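# Push utility cart into yellow bay, keeping tubes upright

## Task

Move the utility cart into the yellow-taped bay so that each of its four wheels sits inside the tape line and none touches the tape. The three tubes in the cart's top tray must still stand upright there. The robot must not tip over or finish leaning. The cart has to stay in the bay by itself: if it is only there because the robot is holding it, the goal is not met.

## Robot and tools

Robot: a Hello Robot Stretch 4. It has an omni-wheel base, a lift that slides up a mast, one telescoping arm that reaches forward, a three-joint wrist (yaw, pitch, roll) and a two-finger gripper. It is about 1.6 m tall, and no part of the base rim lies more than 0.23 m from the base origin. Loose objects may occasionally get a brief shove from outside.

Frames: the base frame has its origin on the floor beneath the base centre, x pointing forward, y to the left, z up. hand_pose is reported in this frame; it marks the point midway between the fingers, 0.015 m behind the tips, and its printed value can be somewhat off. The odometry frame is where the base frame was when the scene began. base_odometry comes from wheel turns only, so slipping shows up as travel; heading is positive leftward, within -3.142 to 3.142.

execute_actions(actions, cameras): actions is a list holding one action, or empty to just get state and pictures. An action holds "base", "joints" or both, optionally with "pace" and "contact_limits"; or it holds only "end_of_arm". Motions in one action begin together and may finish at different times.
- base takes exactly one command, each a relative offset from where the base last reported itself: {"translate_m": d} drives straight, forward positive, -2 to 2 m; {"strafe_m": d} slides sideways, left positive, -2 to 2 m; {"rotate_rad": d} spins in place, counter-clockwise (left) positive, -3.2 to 3.2 rad.
- joints is one dictionary of absolute joint targets by name: lift_m 0 to 1.2 m; arm_m 0 to 0.55 m (extension); wrist_yaw_rad -1.134 to 4.276 (0 forward, positive left, 3.14 folded back, above 3.4 the arm may block); wrist_pitch_rad -1.117 to 4.259 (0 level, 1.57 pointing down); wrist_roll_rad -1.117 to 4.259 (0 puts the fingers level, positive turns clockwise as seen from behind the gripper); gripper_m 0 to 0.08 m finger gap. Done tolerances: lift and arm ±0.004, yaw and roll ±0.02, pitch ±0.05, gripper ±0.002. A target outside its range is clipped and reported; any other bad value or unknown key rejects the whole call with no motion.
- pace: "slow", "default", "fast" or "max"; base top speeds 0.1/0.3/0.4/0.6 m/s and 1/2/3/4 rad/s. With lift above 0.2 the base is slowed further, down to 0.3 m/s and 1 rad/s at lift 1.2.
- contact_limits: {"arm_m": value} from 0 (gentlest) to 0.75 (firmest), default 0.5, sets how hard the arm may push before halting.
- {"end_of_arm": "enable_torque"} re-powers any wrist or gripper motor that shut off; it then holds its current position.
- cameras: list from head_camera, head_left_camera, head_right_camera, wrist_camera, or "all"; omitted or null means all, [] means none. The pictures line lists images in order. An action lasts at most 15 s. A joint or the base omitted from an action may still be driving toward an older target without the status showing it.

wait(seconds): 0 to 10 s, commands nothing and returns state and images. zoom_image(camera, region): enlarges [x0, y0, x1, y1] pixels (top-left origin, at most 504 by 504) of that camera's latest full image. read_manual(section): licence texts only. finished_scene(scene): ends scene number given, irreversibly, after the last command is held; the result tells whether the goal was met. Replying without any tool call ends everything.

Cameras: head_camera at the mast top looks ahead and down (turn the base to look elsewhere); head_left_camera and head_right_camera are fisheyes beside it looking more steeply down and showing the base and arm; wrist_camera sits behind the fingers, fingertips near the bottom of its image.

Result lines: base_status and joint_status say how each commanded motion ended. "done" for the base means wheels turned the full amount, even with slip. "off_target": stopped short and may still push. "contact_stop_at_<key>": met resistance, target dropped; lift, arm or wheels then go slack (a slack lift may sink, slack wheels may roll). "limit_stop_at_tilt": lean over 6 degrees, lift, arm and wheels slack until it recovers. "limit_stop_at_own_body": a joint was about to hit the robot; move it away. "torque_fault": a wrist or gripper motor overloaded and went limp; send enable_torque. on_its_own lists things not commanded this call, with "held at" meaning the held target. lidar_m: 12 distances in metres, sector 1 straight ahead then counter-clockwise in 30-degree steps (4 left, 7 behind, 10 right); "-" means nothing seen or closer than 0.25 m; it sees from about 0.15 m up and misses clear things and thin legs. wrist_depth_mm: 7 by 7 grid of depths, 100 to 2000 mm, from top left. turned_by_wheels versus turned_by_imu differing by over about 0.1 rad signals a bump or slip, with heading error roughly their difference. base_tilt in degrees, forward and right positive, with a fixed bias up to about 1.5. motor_effort is percent of maximum, positive toward higher joint values, peak in brackets; wheel efforts positive push a right turn. If a stop is reported, later calls in the same reply are skipped.

Gripper: to grasp, command a gap smaller than the object; after contact an off_target status means something is held. Sustained gripper effort beyond about 50 points faults the motor.

Cautions: the first move is often lift_m 0.4 with wrist_yaw_rad 0 to unfold the wrist. Push the cart gently and slowly so the tubes stay upright; avoid hard hits, big contact limits and high pushes that could tip the robot. Avoid pressing the gripper into things with the base or arm (wrist fault). Do not drive or turn with over 1 kg held and arm beyond 0.2. Release the cart before finishing so it rests in the bay unaided. The robot holds its last command while you think.

Each tool is called as name([rows], argument=value, ...), one row to a line, values as JSON.

## Session

I'll start by looking at the scene.

execute_actions(actions=[])

Scene clock: 0.00 s.
base_odometry: x=+0.000 y=+0.000 heading=+0.000 (m, m, rad; odometry frame)
turned_by_wheels: +0.000 (rad since the last result)
turned_by_imu: +0.000 (rad since the last result)
base_tilt: forward=+0.4 right=+0.2 (deg)
lidar_m: 1.07 1.87 1.76 2.05 0.66 0.57 0.58 0.79 1.69 1.73 1.14 0.77
base_status: not commanded
joint_positions: lift_m=+0.156 arm_m=-0.001 wrist_yaw_rad=+3.082 wrist_pitch_rad=+0.012 wrist_roll_rad=-0.003 gripper_m=+0.040
joint_status: not commanded
motor_effort: lift_m=+19 arm_m=+0 wrist_yaw_rad=+0 wrist_pitch_rad=-8 wrist_roll_rad=+0 gripper_m=+2 wheel_0=+1 wheel_1=+0 wheel_2=+0 (%)
hand_pose: x=-0.0370 y=+0.0999 z=+0.3319 quat_wxyz=(+0.030, -0.006, -0.001, +1.000) (m; base frame)
wrist_depth_mm: - 138 831 759 715 699 691 / - 133 904 1060 976 917 866 / - 135 213 1576 1464 1397 1078 / 134 139 1708 1576 1499 1397 1078 / 1808 1808 1708 1618 1464 1397 917 / 1098 1138 155 1229 1118 1205 904 / 798 - 121 842 - - 768
pictures: head_camera, head_left_camera, head_right_camera, wrist_camera
Images, in order (width x height): head_camera 420x560, head_left_camera 420x672, head_right_camera 420x672, wrist_camera 616x392.

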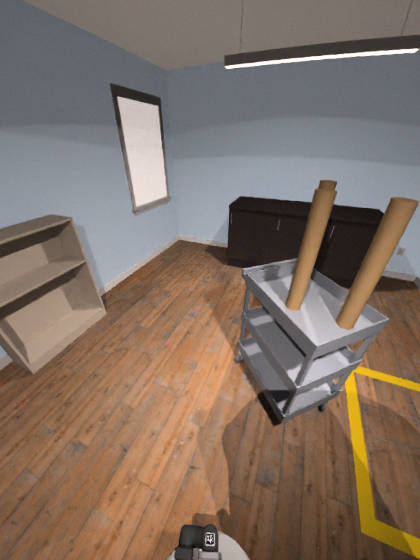

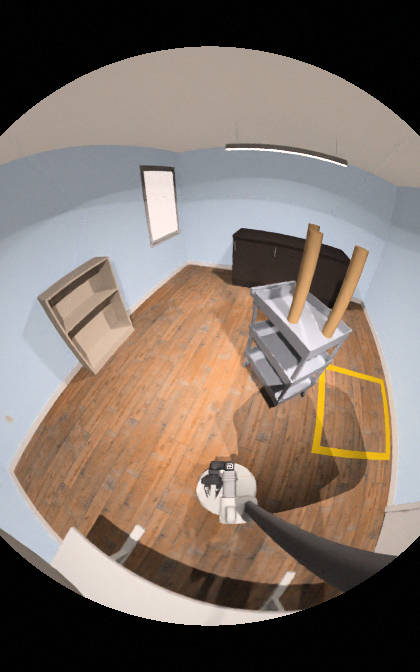

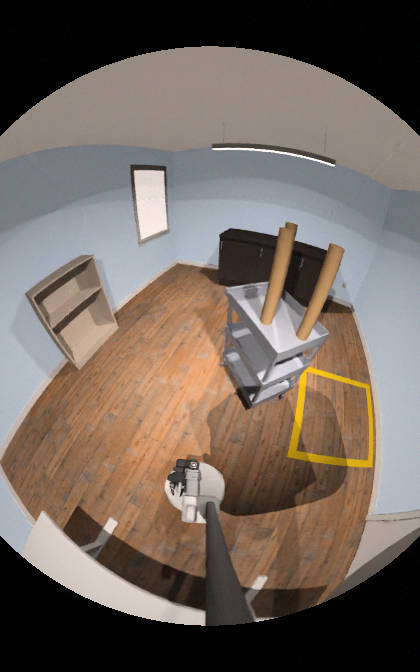

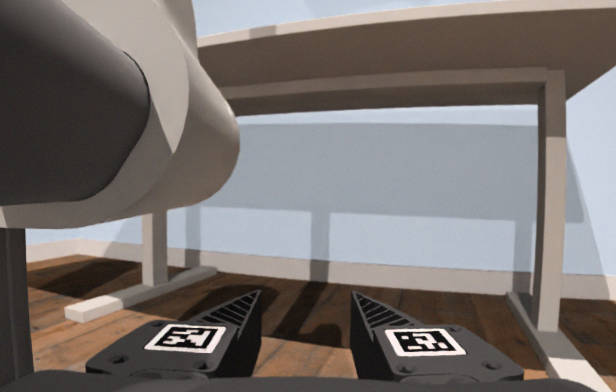

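zoom_image(camera="head_camera", region=[200, 160, 420, 460])

zoom_image(camera="head_right_camera", region=[200, 200, 420, 500])

zoom_image(camera="head_left_camera", region=[220, 200, 420, 500])

Region (200, 160, 420, 460) of head_camera's 420x560 image, scaled by 1.680, with more detail than that image has; it fills the left 370 columns of this view, and the rest is white.

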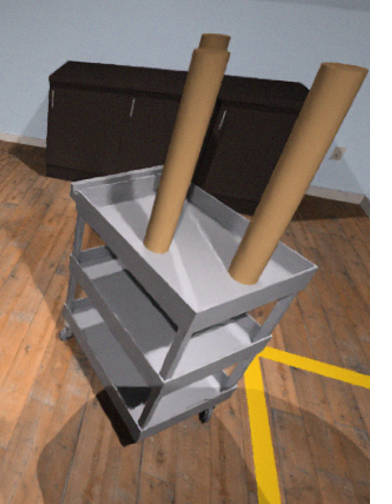

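Region (200, 200, 420, 500) of head_right_camera's 420x672 image, scaled by 1.680, with more detail than that image has; it fills the left 370 columns of this view, and the rest is white.

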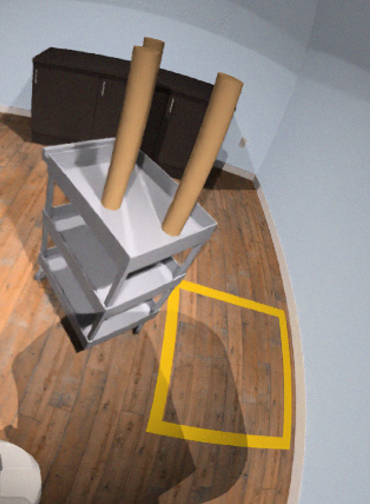

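Region (220, 200, 420, 500) of head_left_camera's 420x672 image, scaled by 1.680, with more detail than that image has.

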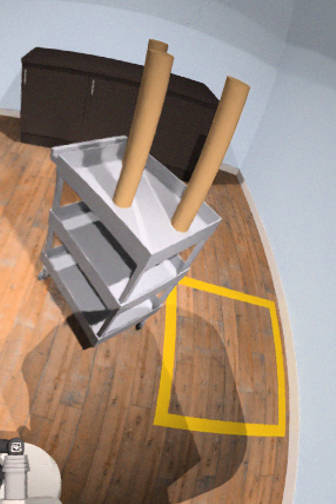

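zoom_image(camera="head_right_camera", region=[270, 350, 390, 480])

zoom_image(camera="head_right_camera", region=[210, 270, 340, 420])

zoom_image(camera="head_camera", region=[220, 250, 400, 440])

Region (270, 350, 390, 480) of head_right_camera's 420x672 image, scaled by 3.877, with more detail than that image has; it fills the left 465 columns of this view, and the rest is white.

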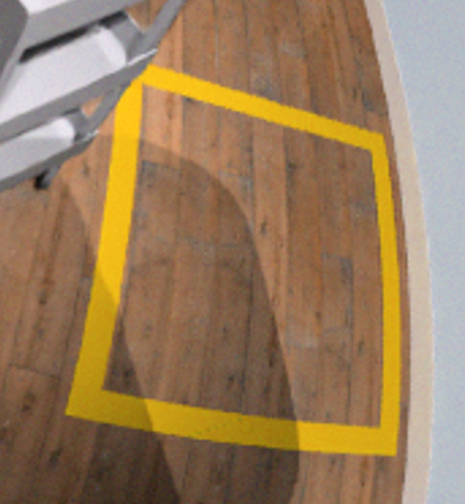

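Region (210, 270, 340, 420) of head_right_camera's 420x672 image, scaled by 3.360, with more detail than that image has; it fills the left 437 columns of this view, and the rest is white.

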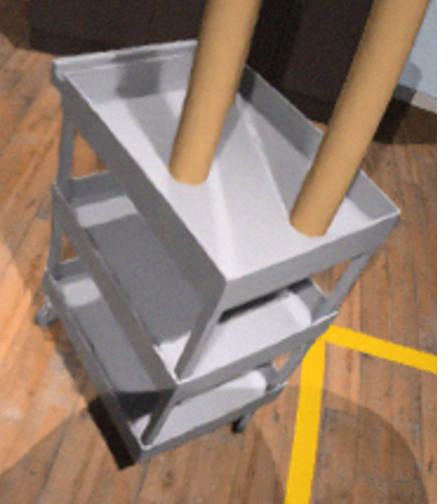

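Region (220, 250, 400, 440) of head_camera's 420x560 image, scaled by 2.653, with more detail than that image has; it fills the left 477 columns of this view, and the rest is white.

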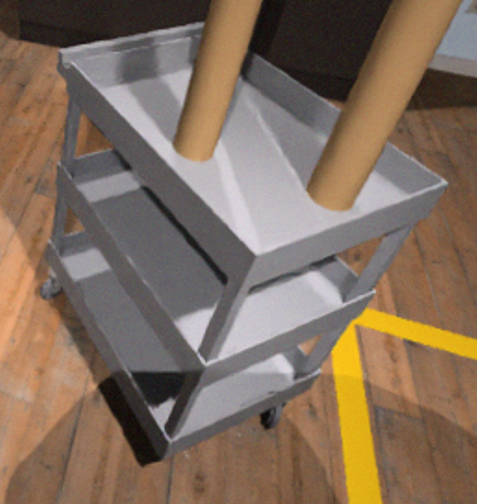

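zoom_image(camera="head_camera", region=[225, 340, 345, 440])

zoom_image(camera="head_camera", region=[230, 170, 420, 350])

Region (225, 340, 345, 440) of head_camera's 420x560 image, scaled by 4.200, with more detail than that image has.

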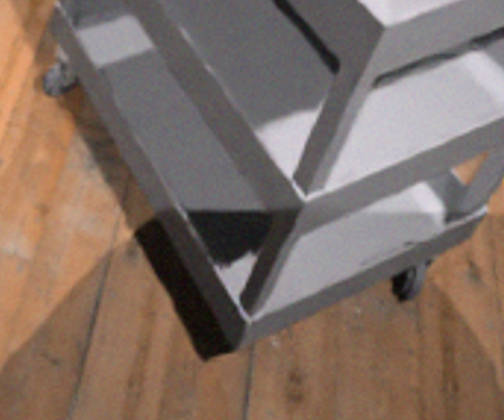

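Region (230, 170, 420, 350) of head_camera's 420x560 image, scaled by 2.653, with more detail than that image has; it fills the top 477 rows of this view, and the rest is white.

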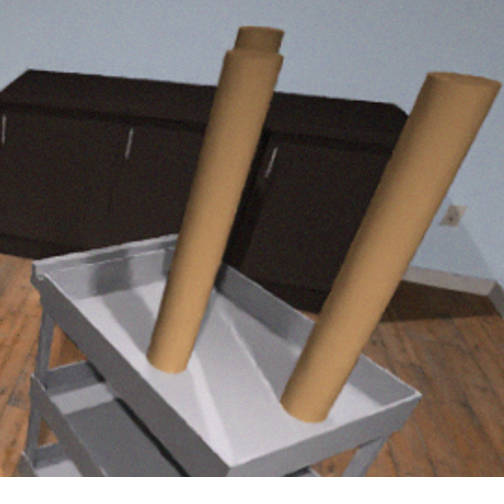

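zoom_image(camera="head_camera", region=[225, 300, 285, 380])

zoom_image(camera="head_camera", region=[290, 340, 370, 430])

zoom_image(camera="head_camera", region=[230, 245, 320, 320])

Region (225, 300, 285, 380) of head_camera's 420x560 image, scaled by 6.300, with more detail than that image has; it fills the left 378 columns of this view, and the rest is white.

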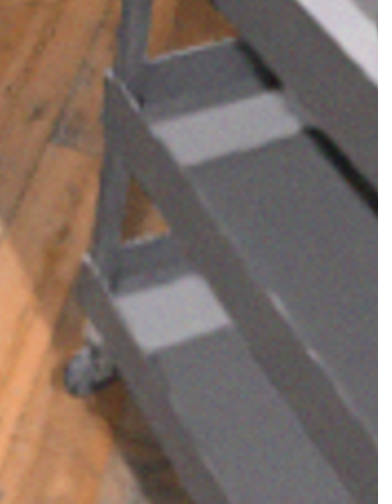

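Region (290, 340, 370, 430) of head_camera's 420x560 image, scaled by 5.600, with more detail than that image has.

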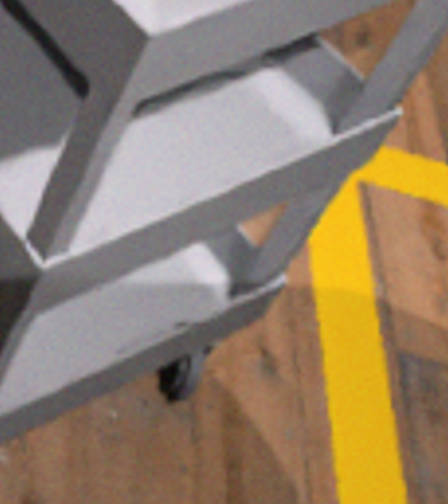

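Region (230, 245, 320, 320) of head_camera's 420x560 image, scaled by 5.600, with more detail than that image has.

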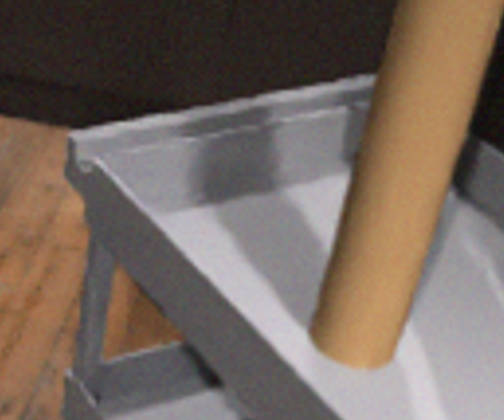

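execute_actions([
  {"base": {"translate_m": 0.848}, "joints": {"lift_m": 1.0}, "pace": "fast"},
], cameras=["head_camera", "head_right_camera"])

Scene clock: 18.40 s.
base_odometry: x=+0.848 y=+0.000 heading=+0.000 (m, m, rad; odometry frame)
turned_by_wheels: +0.000 (rad since the last result)
turned_by_imu: -0.004 (rad since the last result)
base_tilt: forward=+0.2 right=+0.1 (deg)
lidar_m: 1.87 1.88 1.38 1.39 2.15 1.37 1.38 1.80 0.40 0.31 0.29 0.35
base_status: done
joint_positions: lift_m=+1.000 arm_m=-0.001 wrist_yaw_rad=+3.082 wrist_pitch_rad=+0.012 wrist_roll_rad=-0.003 gripper_m=+0.040
joint_status: all done
motor_effort: lift_m=+22(24) arm_m=+0(0) wrist_yaw_rad=+0(0) wrist_pitch_rad=-7(7) wrist_roll_rad=+0(0) gripper_m=+1(0) wheel_0=+3(13) wheel_1=+2(9) wheel_2=+0(14) (%)
hand_pose: x=-0.0370 y=+0.0999 z=+1.1752 quat_wxyz=(+0.030, -0.006, -0.001, +1.000) (m; base frame)
wrist_depth_mm: - 138 - - - - 1983 / - 133 - - - - 1983 / - 135 214 - - - 1983 / 134 139 - - - - 1983 / - - - - - - - / - - 155 1983 1430 - 1983 / - - 121 - - - 1983
pictures: head_camera, head_right_camera
Images, in order (width x height): head_camera 420x560, head_right_camera 420x672.

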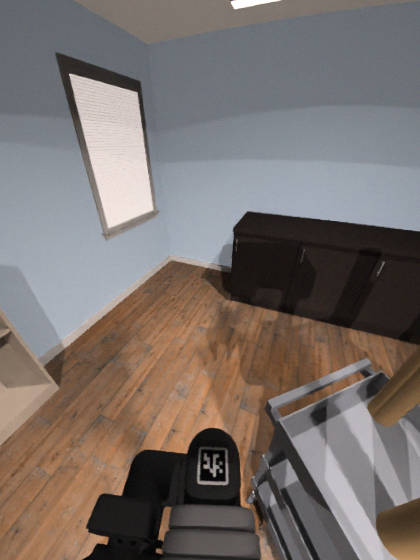

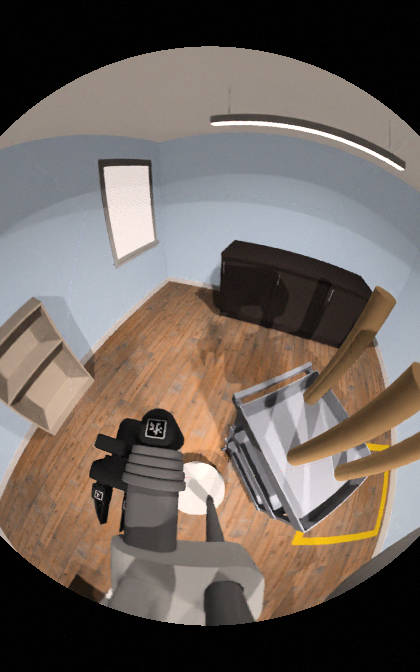

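zoom_image(camera="head_right_camera", region=[200, 340, 400, 560])

zoom_image(camera="head_camera", region=[230, 340, 420, 560])

Region (200, 340, 400, 560) of head_right_camera's 420x672 image, scaled by 2.291, with more detail than that image has; it fills the left 458 columns of this view, and the rest is white.

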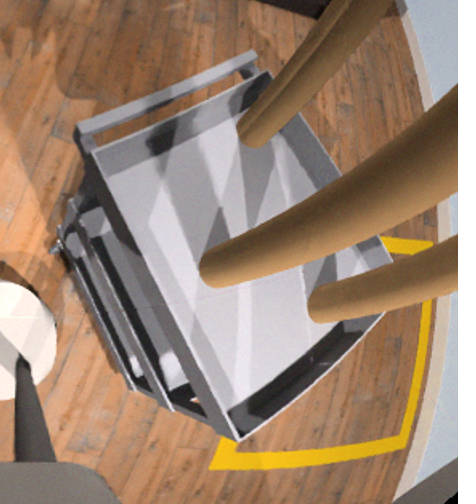

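Region (230, 340, 420, 560) of head_camera's 420x560 image, scaled by 2.291, with more detail than that image has; it fills the left 435 columns of this view, and the rest is white.

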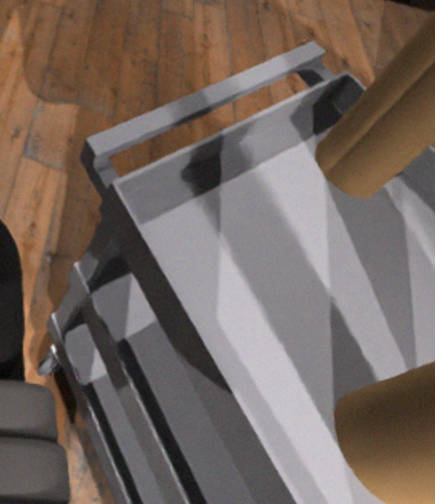

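execute_actions([
  {"base": {"rotate_rad": -0.496}, "joints": {"wrist_yaw_rad": 0.0, "wrist_pitch_rad": 1.57, "wrist_roll_rad": -0.88, "gripper_m": 0.08, "arm_m": 0.08}},
])

Scene clock: 24.10 s.
base_odometry: x=+0.848 y=+0.000 heading=-0.495 (m, m, rad; odometry frame)
turned_by_wheels: -0.495 (rad since the last result)
turned_by_imu: -0.491 (rad since the last result)
base_tilt: forward=+0.4 right=+0.2 (deg)
lidar_m: 0.30 1.89 1.85 1.38 1.42 2.17 1.36 1.42 1.84 0.39 0.31 0.30
base_status: done
joint_positions: lift_m=+1.000 arm_m=+0.078 wrist_yaw_rad=+0.000 wrist_pitch_rad=+1.570 wrist_roll_rad=-0.880 gripper_m=+0.080
joint_status: all done
motor_effort: lift_m=+22(22) arm_m=+8(10) wrist_yaw_rad=-2(7) wrist_pitch_rad=+0(6) wrist_roll_rad=+3(3) gripper_m=+3(3) wheel_0=+5(7) wheel_1=+5(8) wheel_2=+3(8) (%)
hand_pose: x=+0.2496 y=-0.0874 z=+0.9652 quat_wxyz=(+0.640, -0.301, +0.639, +0.301) (m; base frame)
wrist_depth_mm: 1118 1118 1118 1118 1118 270 - / 1098 1138 1118 1118 364 317 319 / 1138 1118 1118 1118 334 320 319 / 1138 1118 904 1138 332 320 319 / 1138 931 904 1118 322 320 322 / 1118 917 904 1118 319 320 320 / - - 1138 1138 301 - -
pictures: head_camera, head_left_camera, head_right_camera, wrist_camera
camera_calibration (this result's frames):
wrist_camera: T_world_to_cam=[[0.770105, -0.637811, 0.0116017, -0.260016], [-0.637839, -0.7696, 0.0296175, 0.117856], [-0.00996169, -0.0302087, -0.999494, 1.11507], [0, 0, 0, 1]] pos_world=[0.28652, -0.0414542, 1.11403]
Images, in order (width x height): head_camera 420x560, head_left_camera 420x672, head_right_camera 420x672, wrist_camera 616x392.

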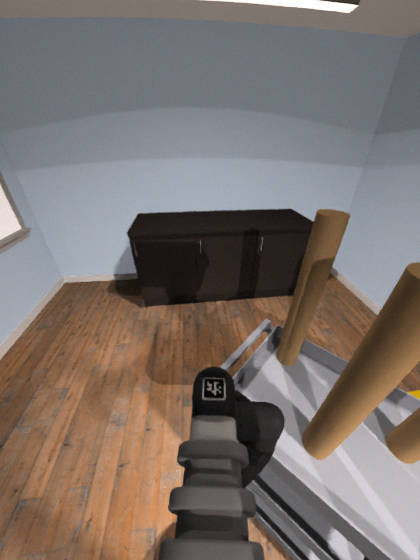

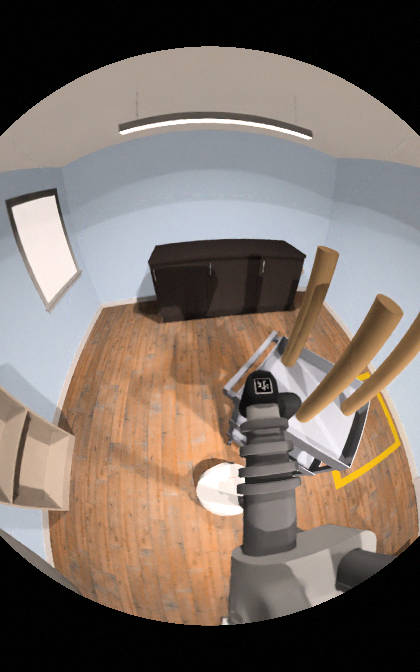

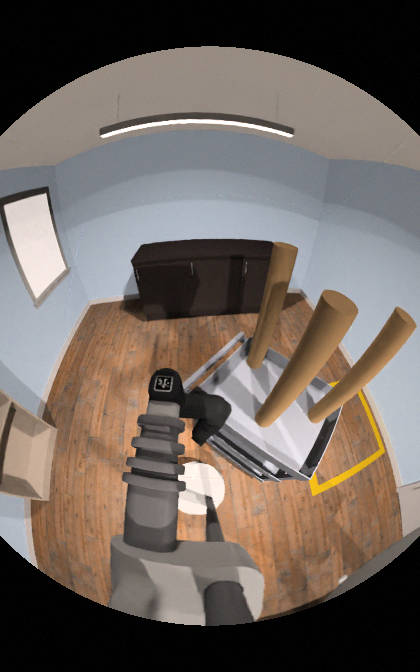

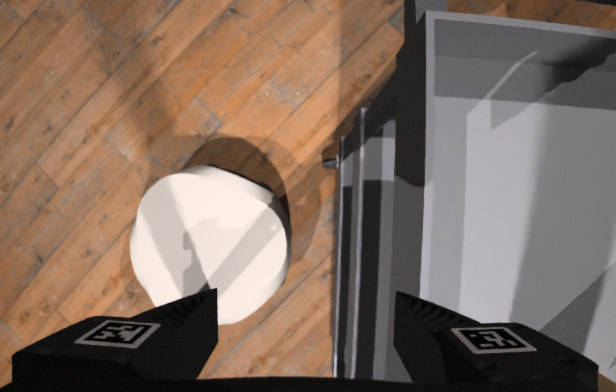

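zoom_image(camera="wrist_camera", region=[316, 0, 616, 200])

zoom_image(camera="wrist_camera", region=[316, 192, 616, 392])

Region (316, 0, 616, 200) of wrist_camera's 616x392 image, scaled by 1.680.

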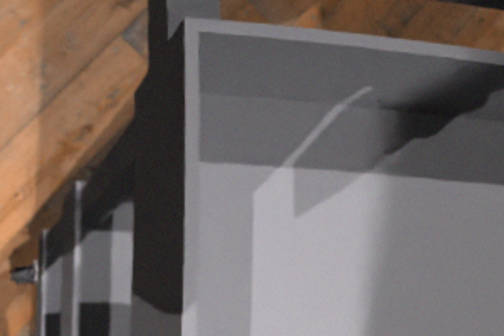

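Region (316, 192, 616, 392) of wrist_camera's 616x392 image, scaled by 1.680.

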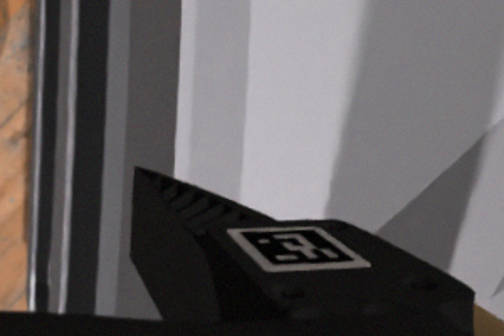

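execute_actions([
  {"base": {"strafe_m": 0.042}, "joints": {"arm_m": 0.224, "lift_m": 0.95, "wrist_roll_rad": -0.855}},
], cameras=["head_right_camera", "wrist_camera"])

Scene clock: 28.40 s.
base_odometry: x=+0.868 y=+0.037 heading=-0.495 (m, m, rad; odometry frame)
turned_by_wheels: +0.000 (rad since the last result)
turned_by_imu: -0.002 (rad since the last result)
base_tilt: forward=+0.4 right=+0.1 (deg)
lidar_m: 0.39 1.89 1.82 1.33 1.37 2.15 1.39 1.42 1.84 0.40 0.35 0.33
base_status: done
joint_positions: lift_m=+0.950 arm_m=+0.222 wrist_yaw_rad=+0.000 wrist_pitch_rad=+1.570 wrist_roll_rad=-0.855 gripper_m=+0.080
joint_status: all done
motor_effort: lift_m=+14(21) arm_m=+9(10) wrist_yaw_rad=-1(1) wrist_pitch_rad=+1(0) wrist_roll_rad=+2(1) gripper_m=+3(3) wheel_0=-3(10) wheel_1=+2(12) wheel_2=+0(5) (%)
hand_pose: x=+0.3936 y=-0.0874 z=+0.9159 quat_wxyz=(+0.644, -0.293, +0.643, +0.293) (m; base frame)
wrist_depth_mm: 1060 1078 1078 1060 1060 1078 1060 / 1078 1060 1078 1060 198 198 1078 / 1098 1078 1060 1060 1078 1078 1060 / 1078 1078 1060 270 268 270 668 / 1078 854 866 271 270 270 270 / 1078 854 866 271 271 271 271 / - - 1078 272 270 - -
pictures: head_right_camera, wrist_camera
camera_calibration (this result's frames):
wrist_camera: T_world_to_cam=[[0.753819, -0.656975, 0.0118203, -0.365807], [-0.656999, -0.753318, 0.0294078, 0.220323], [-0.0104157, -0.0299341, -0.999498, 1.06742], [0, 0, 0, 1]] pos_world=[0.431622, -0.0424004, 1.06473]
Images, in order (width x height): head_right_camera 420x672, wrist_camera 616x392.

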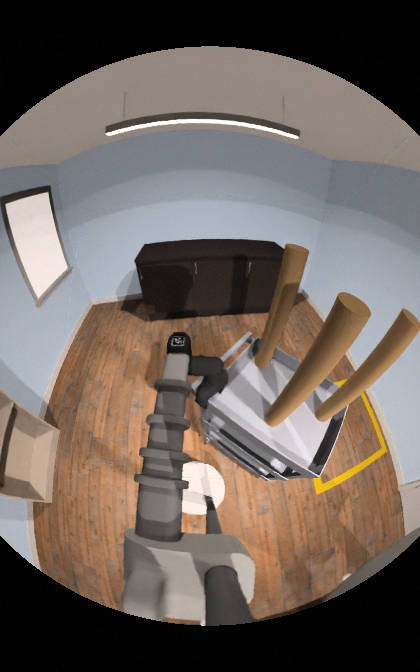

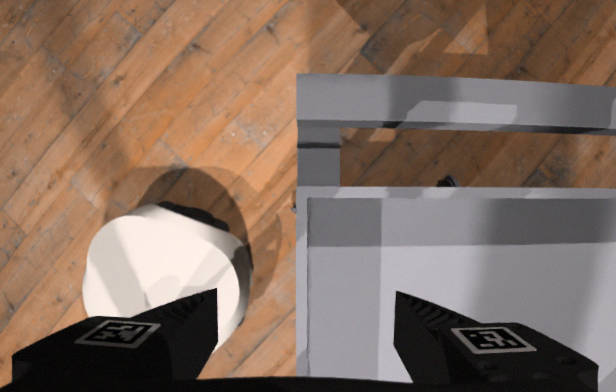

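execute_actions([
  {"joints": {"lift_m": 0.866, "gripper_m": 0.035}},
], cameras=["head_right_camera", "wrist_camera"])

Scene clock: 30.37 s.
base_odometry: x=+0.868 y=+0.037 heading=-0.495 (m, m, rad; odometry frame)
turned_by_wheels: +0.000 (rad since the last result)
turned_by_imu: -0.001 (rad since the last result)
base_tilt: forward=+0.3 right=+0.1 (deg)
lidar_m: 0.36 1.89 1.84 1.36 1.38 2.15 1.38 1.43 1.85 0.41 0.32 0.33
base_status: not commanded
joint_positions: lift_m=+0.866 arm_m=+0.222 wrist_yaw_rad=+0.000 wrist_pitch_rad=+1.570 wrist_roll_rad=-0.855 gripper_m=+0.035
joint_status: all done
motor_effort: lift_m=+14(15) arm_m=+8(9) wrist_yaw_rad=-1(0) wrist_pitch_rad=+0(0) wrist_roll_rad=+0(1) gripper_m=+0(1) wheel_0=-2(3) wheel_1=+1(2) wheel_2=+0(0) (%)
hand_pose: x=+0.3936 y=-0.0874 z=+0.8319 quat_wxyz=(+0.644, -0.293, +0.643, +0.293) (m; base frame)
wrist_depth_mm: 976 976 976 113 113 113 - / 976 976 976 139 128 123 - / 976 991 991 139 991 976 991 / 976 991 991 185 185 185 976 / 991 768 820 185 185 185 185 / 991 778 160 186 185 186 186 / 1008 - - 186 - 186 -
pictures: head_right_camera, wrist_camera
camera_calibration (this result's frames):
wrist_camera: T_world_to_cam=[[0.753819, -0.656976, 0.0118161, -0.36481], [-0.656999, -0.753317, 0.0294115, 0.22279], [-0.0104213, -0.0299341, -0.999498, 0.983464], [0, 0, 0, 1]] pos_world=[0.431622, -0.0424005, 0.980728]
Images, in order (width x height): head_right_camera 420x672, wrist_camera 616x392.

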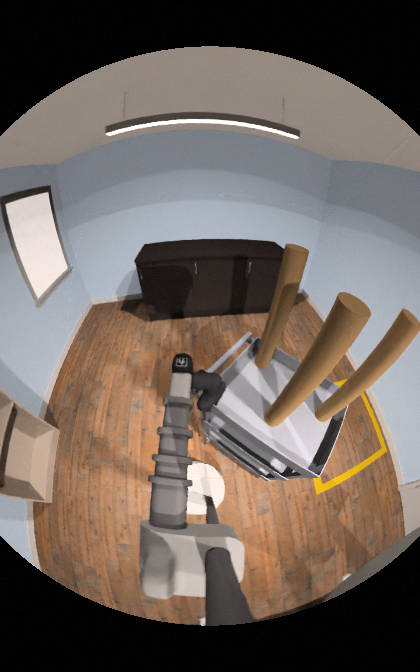

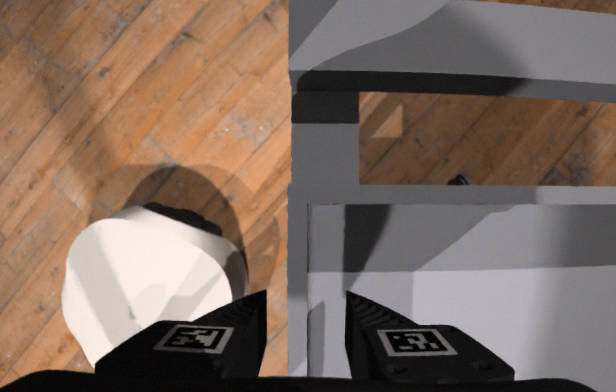

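execute_actions([
  {"joints": {"gripper_m": 0.0}},
], cameras=["wrist_camera"])

Scene clock: 31.60 s.
base_odometry: x=+0.868 y=+0.037 heading=-0.495 (m, m, rad; odometry frame)
turned_by_wheels: +0.000 (rad since the last result)
turned_by_imu: +0.000 (rad since the last result)
base_tilt: forward=+0.3 right=+0.2 (deg)
lidar_m: 0.38 1.88 1.81 1.36 1.38 2.13 1.39 1.43 1.84 0.39 0.32 0.32
base_status: not commanded
joint_positions: lift_m=+0.866 arm_m=+0.222 wrist_yaw_rad=+0.001 wrist_pitch_rad=+1.572 wrist_roll_rad=-0.856 gripper_m=+0.004
joint_status: gripper_m off_target (ended at +0.004, target +0.000)
on_its_own: gripper_m is held at +0.003, not at your +0.000, by its contact guard: the fingers met something
motor_effort: lift_m=+14(14) arm_m=+9(9) wrist_yaw_rad=-2(2) wrist_pitch_rad=-4(7) wrist_roll_rad=+3(3) gripper_m=-29(31) wheel_0=-1(3) wheel_1=+2(2) wheel_2=+0(0) (%)
hand_pose: x=+0.3932 y=-0.0874 z=+0.8319 quat_wxyz=(+0.643, -0.294, +0.644, +0.294) (m; base frame)
wrist_depth_mm: 976 991 976 113 113 113 - / 991 991 976 139 126 122 - / 991 991 991 139 976 991 991 / 991 991 991 185 185 185 991 / 991 778 809 185 185 185 185 / 1008 778 778 141 186 185 186 / 1008 778 - 112 - 186 -
pictures: wrist_camera
camera_calibration (this result's frames):
wrist_camera: T_world_to_cam=[[0.75474, -0.655941, 0.0104613, -0.363691], [-0.655912, -0.754218, 0.0305914, 0.221073], [-0.0121761, -0.0299502, -0.999477, 0.984132], [0, 0, 0, 1]] pos_world=[0.431479, -0.0423482, 0.980659]
Images, in order (width x height): wrist_camera 616x392.

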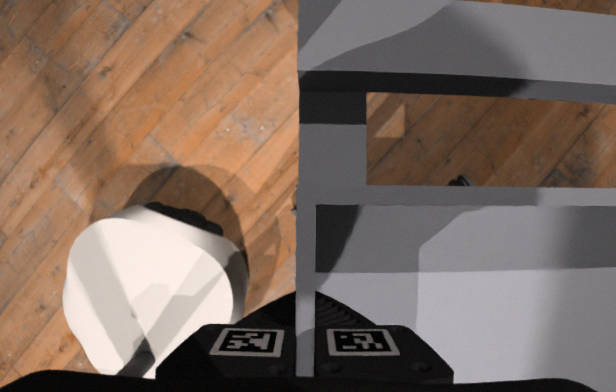

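execute_actions(actions=[], cameras=["head_right_camera", "head_camera"])

zoom_image(camera="head_right_camera", region=[200, 330, 420, 510])

Scene clock: 31.83 s.
base_odometry: x=+0.868 y=+0.037 heading=-0.495 (m, m, rad; odometry frame)
turned_by_wheels: +0.000 (rad since the last result)
turned_by_imu: +0.000 (rad since the last result)
base_tilt: forward=+0.3 right=+0.1 (deg)
lidar_m: 0.38 1.89 1.84 1.35 1.38 2.17 1.37 1.41 1.89 0.40 0.32 0.32
base_status: not commanded
joint_positions: lift_m=+0.866 arm_m=+0.222 wrist_yaw_rad=+0.001 wrist_pitch_rad=+1.572 wrist_roll_rad=-0.856 gripper_m=+0.004
joint_status: gripper_m off_target (ended at +0.004, target +0.000)
on_its_own: gripper_m is held at +0.003, not at your +0.000, by its contact guard: the fingers met something
motor_effort: lift_m=+14(14) arm_m=+9(9) wrist_yaw_rad=-2(2) wrist_pitch_rad=-5(7) wrist_roll_rad=+4(3) gripper_m=-29(31) wheel_0=-2(3) wheel_1=+2(2) wheel_2=+0(0) (%)
hand_pose: x=+0.3932 y=-0.0874 z=+0.8319 quat_wxyz=(+0.643, -0.294, +0.644, +0.294) (m; base frame)
wrist_depth_mm: 976 976 976 113 113 113 - / 976 991 976 139 126 122 - / 991 991 991 139 991 976 976 / 1008 991 991 185 185 185 976 / 991 768 809 185 185 185 185 / 991 778 768 142 185 186 185 / 991 778 - 112 - 186 -
pictures: head_camera, head_right_camera
Images, in order (width x height): head_camera 420x560, head_right_camera 420x672.

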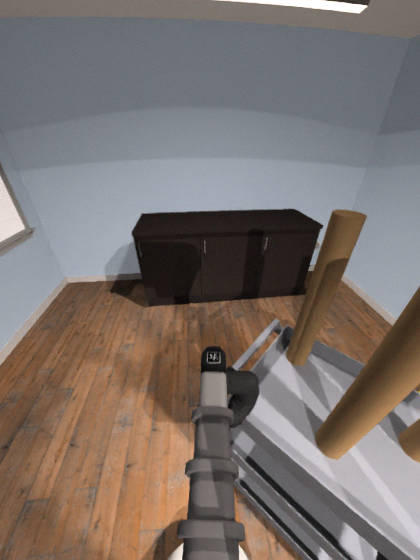

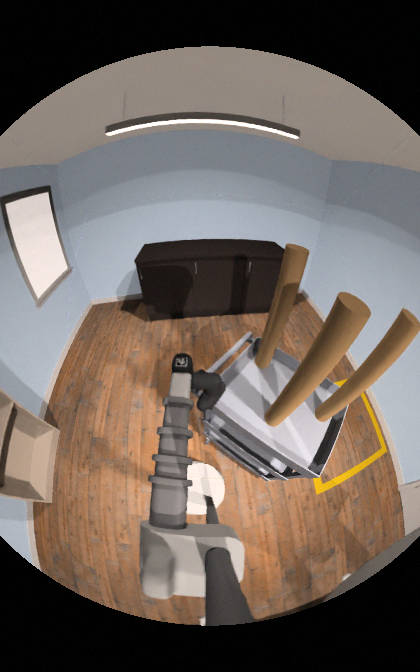

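Region (200, 330, 420, 510) of head_right_camera's 420x672 image, scaled by 2.291, with more detail than that image has; it fills the top 412 rows of this view, and the rest is white.

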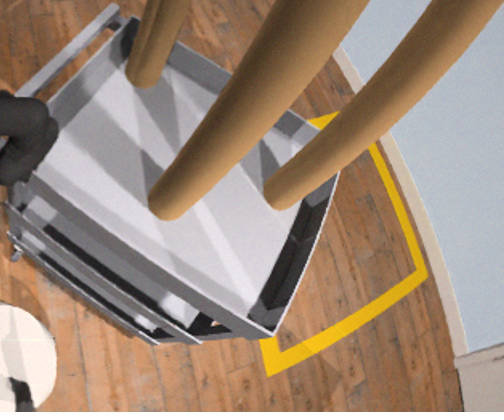

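execute_actions(actions=[])

Scene clock: 32.33 s.
base_odometry: x=+0.868 y=+0.037 heading=-0.495 (m, m, rad; odometry frame)
turned_by_wheels: +0.000 (rad since the last result)
turned_by_imu: +0.000 (rad since the last result)
base_tilt: forward=+0.3 right=+0.2 (deg)
lidar_m: 0.39 1.87 1.82 1.34 1.37 2.10 1.40 1.40 1.82 0.43 0.32 0.31
base_status: not commanded
joint_positions: lift_m=+0.866 arm_m=+0.222 wrist_yaw_rad=+0.001 wrist_pitch_rad=+1.572 wrist_roll_rad=-0.856 gripper_m=+0.004
joint_status: gripper_m off_target (ended at +0.004, target +0.000)
on_its_own: gripper_m is held at +0.003, not at your +0.000, by its contact guard: the fingers met something
motor_effort: lift_m=+14(14) arm_m=+8(9) wrist_yaw_rad=-2(2) wrist_pitch_rad=-4(7) wrist_roll_rad=+4(3) gripper_m=-30(31) wheel_0=-2(3) wheel_1=+2(2) wheel_2=+0(0) (%)
hand_pose: x=+0.3932 y=-0.0874 z=+0.8319 quat_wxyz=(+0.643, -0.294, +0.644, +0.294) (m; base frame)
wrist_depth_mm: 976 991 976 113 113 113 - / 991 976 976 139 126 122 - / 991 991 976 139 976 991 991 / 991 991 991 185 185 185 976 / 991 778 809 185 185 185 185 / 991 768 778 141 186 185 185 / 1025 778 - 112 - 186 -
pictures: head_camera, head_left_camera, head_right_camera, wrist_camera
camera_calibration (this result's frames):
wrist_camera: T_world_to_cam=[[0.754738, -0.655943, 0.010461, -0.36369], [-0.655913, -0.754216, 0.0305916, 0.221073], [-0.0121765, -0.0299501, -0.999477, 0.984132], [0, 0, 0, 1]] pos_world=[0.431479, -0.0423482, 0.980659]
Images, in order (width x height): head_camera 420x560, head_left_camera 420x672, head_right_camera 420x672, wrist_camera 616x392.

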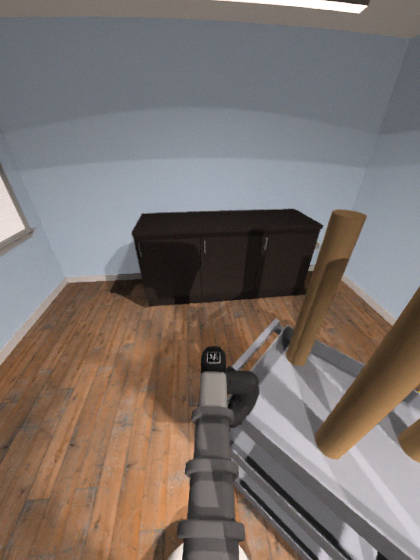

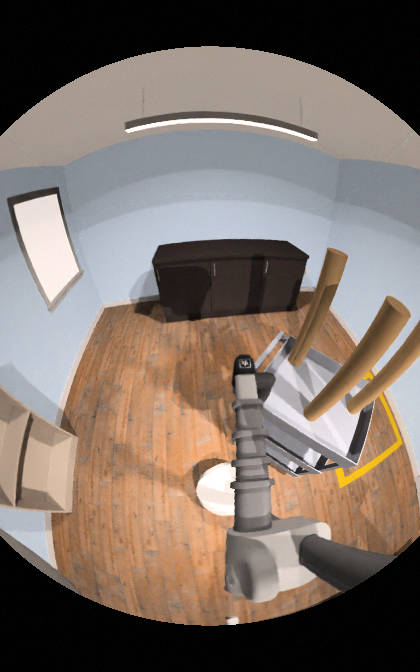

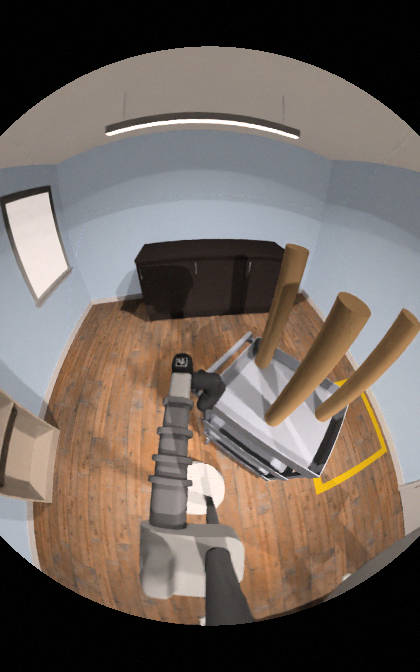

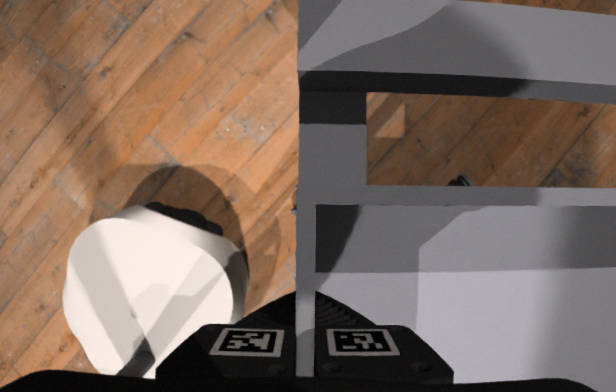

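execute_actions([
  {"base": {"strafe_m": -0.3}, "pace": "slow"},
], cameras=["head_camera", "head_right_camera", "wrist_camera"])

Scene clock: 36.97 s.
base_odometry: x=+0.726 y=-0.227 heading=-0.494 (m, m, rad; odometry frame)
turned_by_wheels: +0.001 (rad since the last result)
turned_by_imu: +0.003 (rad since the last result)
base_tilt: forward=+0.3 right=+0.3 (deg)
lidar_m: 0.38 1.94 2.16 1.64 1.68 2.34 1.34 1.40 1.92 0.45 0.36 0.34
base_status: done
joint_positions: lift_m=+0.866 arm_m=+0.223 wrist_yaw_rad=+0.007 wrist_pitch_rad=+1.571 wrist_roll_rad=-0.862 gripper_m=+0.005
joint_status: not commanded
on_its_own: gripper_m is held at +0.003, not at your +0.000, by its contact guard: the fingers met something; wrist_yaw_rad is at rest, and its effort (-20) is outside its rest range (-13 to +13); wrist_roll_rad is at rest, and its effort (+20) is outside its rest range (-13 to +13)
motor_effort: lift_m=+14(14) arm_m=+8(9) wrist_yaw_rad=-20(21) wrist_pitch_rad=-1(8) wrist_roll_rad=+20(20) gripper_m=-35(35) wheel_0=+11(18) wheel_1=-2(7) wheel_2=+2(4) (%)
hand_pose: x=+0.3941 y=-0.0874 z=+0.8319 quat_wxyz=(+0.641, -0.298, +0.641, +0.298) (m; base frame)
wrist_depth_mm: 976 976 976 113 113 113 - / 991 976 976 133 137 991 976 / 976 976 976 139 991 991 991 / 991 976 991 139 185 185 - / 1008 768 820 185 185 185 185 / 991 768 778 131 185 186 186 / 991 768 - 115 - 186 -
pictures: head_camera, head_right_camera, wrist_camera
camera_calibration (this result's frames):
wrist_camera: T_world_to_cam=[[0.762594, -0.646779, 0.011285, -0.367315], [-0.646789, -0.762084, 0.029876, 0.217949], [-0.010723, -0.0300822, -0.99949, 0.983569], [0, 0, 0, 1]] pos_world=[0.431626, -0.0418887, 0.980701]
Images, in order (width x height): head_camera 420x560, head_right_camera 420x672, wrist_camera 616x392.

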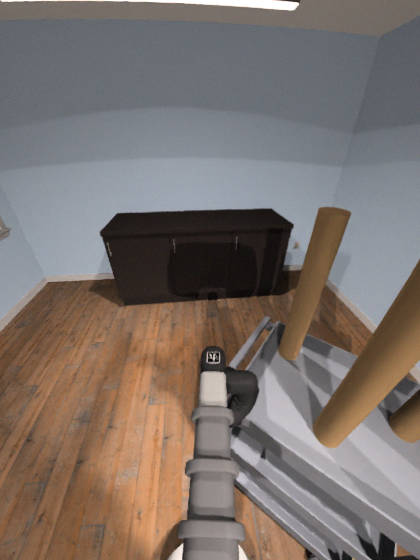

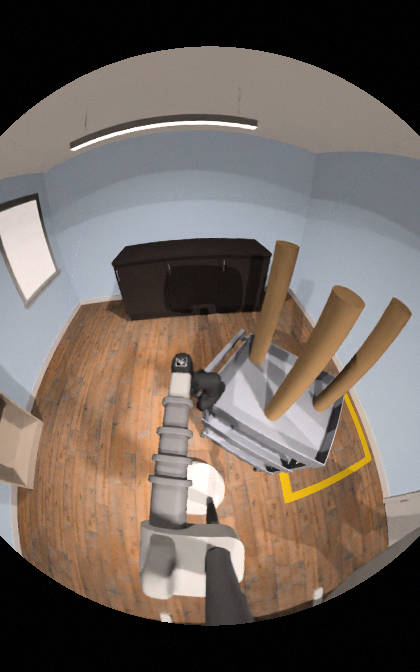

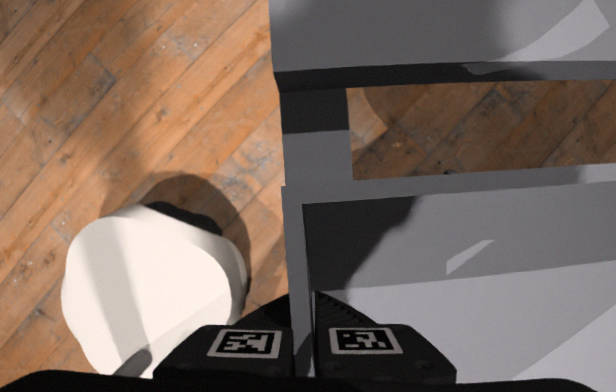

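zoom_image(camera="head_right_camera", region=[180, 300, 420, 560])

Region (180, 300, 420, 560) of head_right_camera's 420x672 image, scaled by 1.938, with more detail than that image has; it fills the left 465 columns of this view, and the rest is white.

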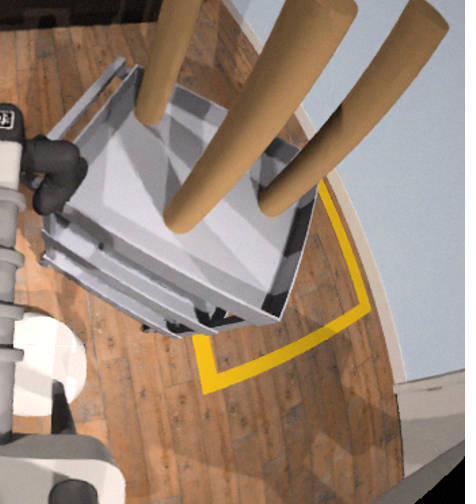

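zoom_image(camera="head_right_camera", region=[260, 360, 400, 520])

zoom_image(camera="head_right_camera", region=[180, 310, 300, 430])

Region (260, 360, 400, 520) of head_right_camera's 420x672 image, scaled by 3.150, with more detail than that image has; it fills the left 441 columns of this view, and the rest is white.

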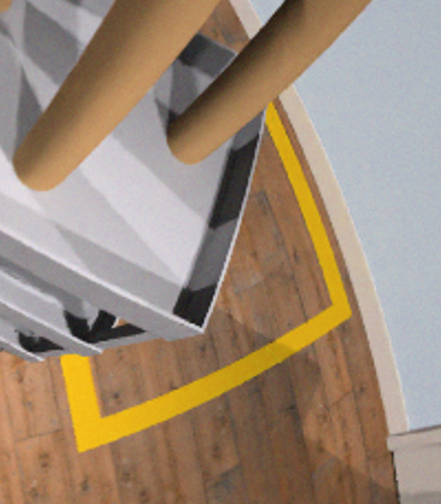

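Region (180, 310, 300, 430) of head_right_camera's 420x672 image, scaled by 4.200, with more detail than that image has.

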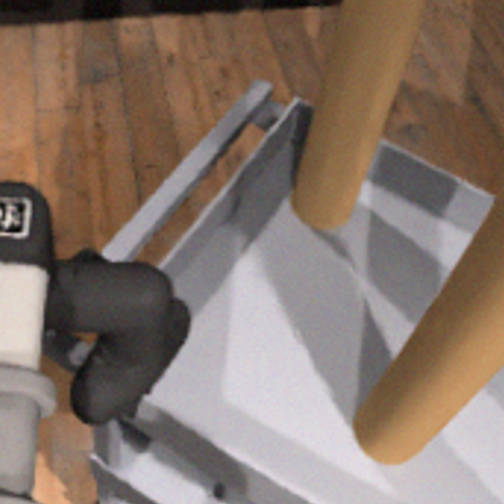

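execute_actions([
  {"base": {"strafe_m": -0.4}, "pace": "slow"},
], cameras=["head_camera", "head_right_camera", "wrist_camera"])

Scene clock: 45.40 s.
base_odometry: x=+0.537 y=-0.579 heading=-0.493 (m, m, rad; odometry frame)
turned_by_wheels: +0.001 (rad since the last result)
turned_by_imu: +0.004 (rad since the last result)
base_tilt: forward=+0.3 right=+0.1 (deg)
lidar_m: 0.36 1.98 2.55 2.03 2.14 1.42 1.31 1.34 1.45 0.57 0.40 0.36
base_status: done
joint_positions: lift_m=+0.866 arm_m=+0.223 wrist_yaw_rad=+0.013 wrist_pitch_rad=+1.569 wrist_roll_rad=-0.866 gripper_m=+0.005
joint_status: not commanded
on_its_own: gripper_m is held at +0.003, not at your +0.000, by its contact guard: the fingers met something; wrist_yaw_rad is at rest, and its effort (-36) is outside its rest range (-13 to +13); wrist_roll_rad is at rest, and its effort (+32) is outside its rest range (-13 to +13)
motor_effort: lift_m=+14(14) arm_m=+7(8) wrist_yaw_rad=-36(37) wrist_pitch_rad=+3(4) wrist_roll_rad=+32(33) gripper_m=-49(48) wheel_0=+10(17) wheel_1=-1(6) wheel_2=+4(7) (%)
hand_pose: x=+0.3950 y=-0.0874 z=+0.8319 quat_wxyz=(+0.640, -0.301, +0.639, +0.301) (m; base frame)
wrist_depth_mm: 976 976 976 113 113 113 - / 976 991 991 134 976 976 991 / 991 976 991 139 991 976 976 / 976 991 991 139 185 185 185 / 991 768 831 185 185 185 185 / 991 778 768 131 186 185 186 / 991 778 - 115 - 186 -
pictures: head_camera, head_right_camera, wrist_camera
camera_calibration (this result's frames):
wrist_camera: T_world_to_cam=[[0.769003, -0.639125, 0.012375, -0.370816], [-0.639182, -0.768511, 0.0289474, 0.215786], [-0.00899072, -0.0301705, -0.999504, 0.982896], [0, 0, 0, 1]] pos_world=[0.431922, -0.0415092, 0.980751]
Images, in order (width x height): head_camera 420x560, head_right_camera 420x672, wrist_camera 616x392.

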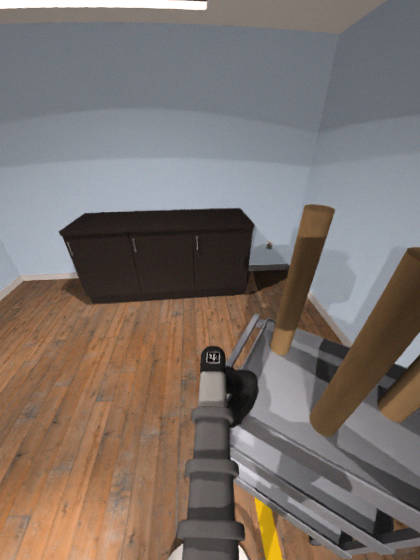

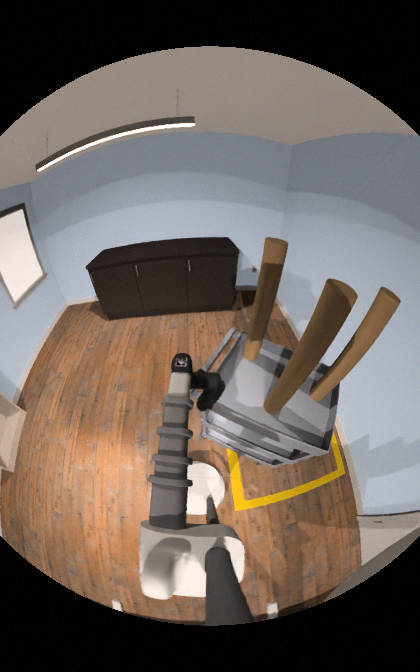

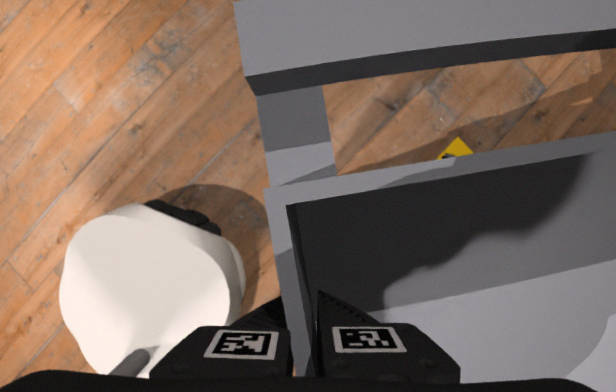

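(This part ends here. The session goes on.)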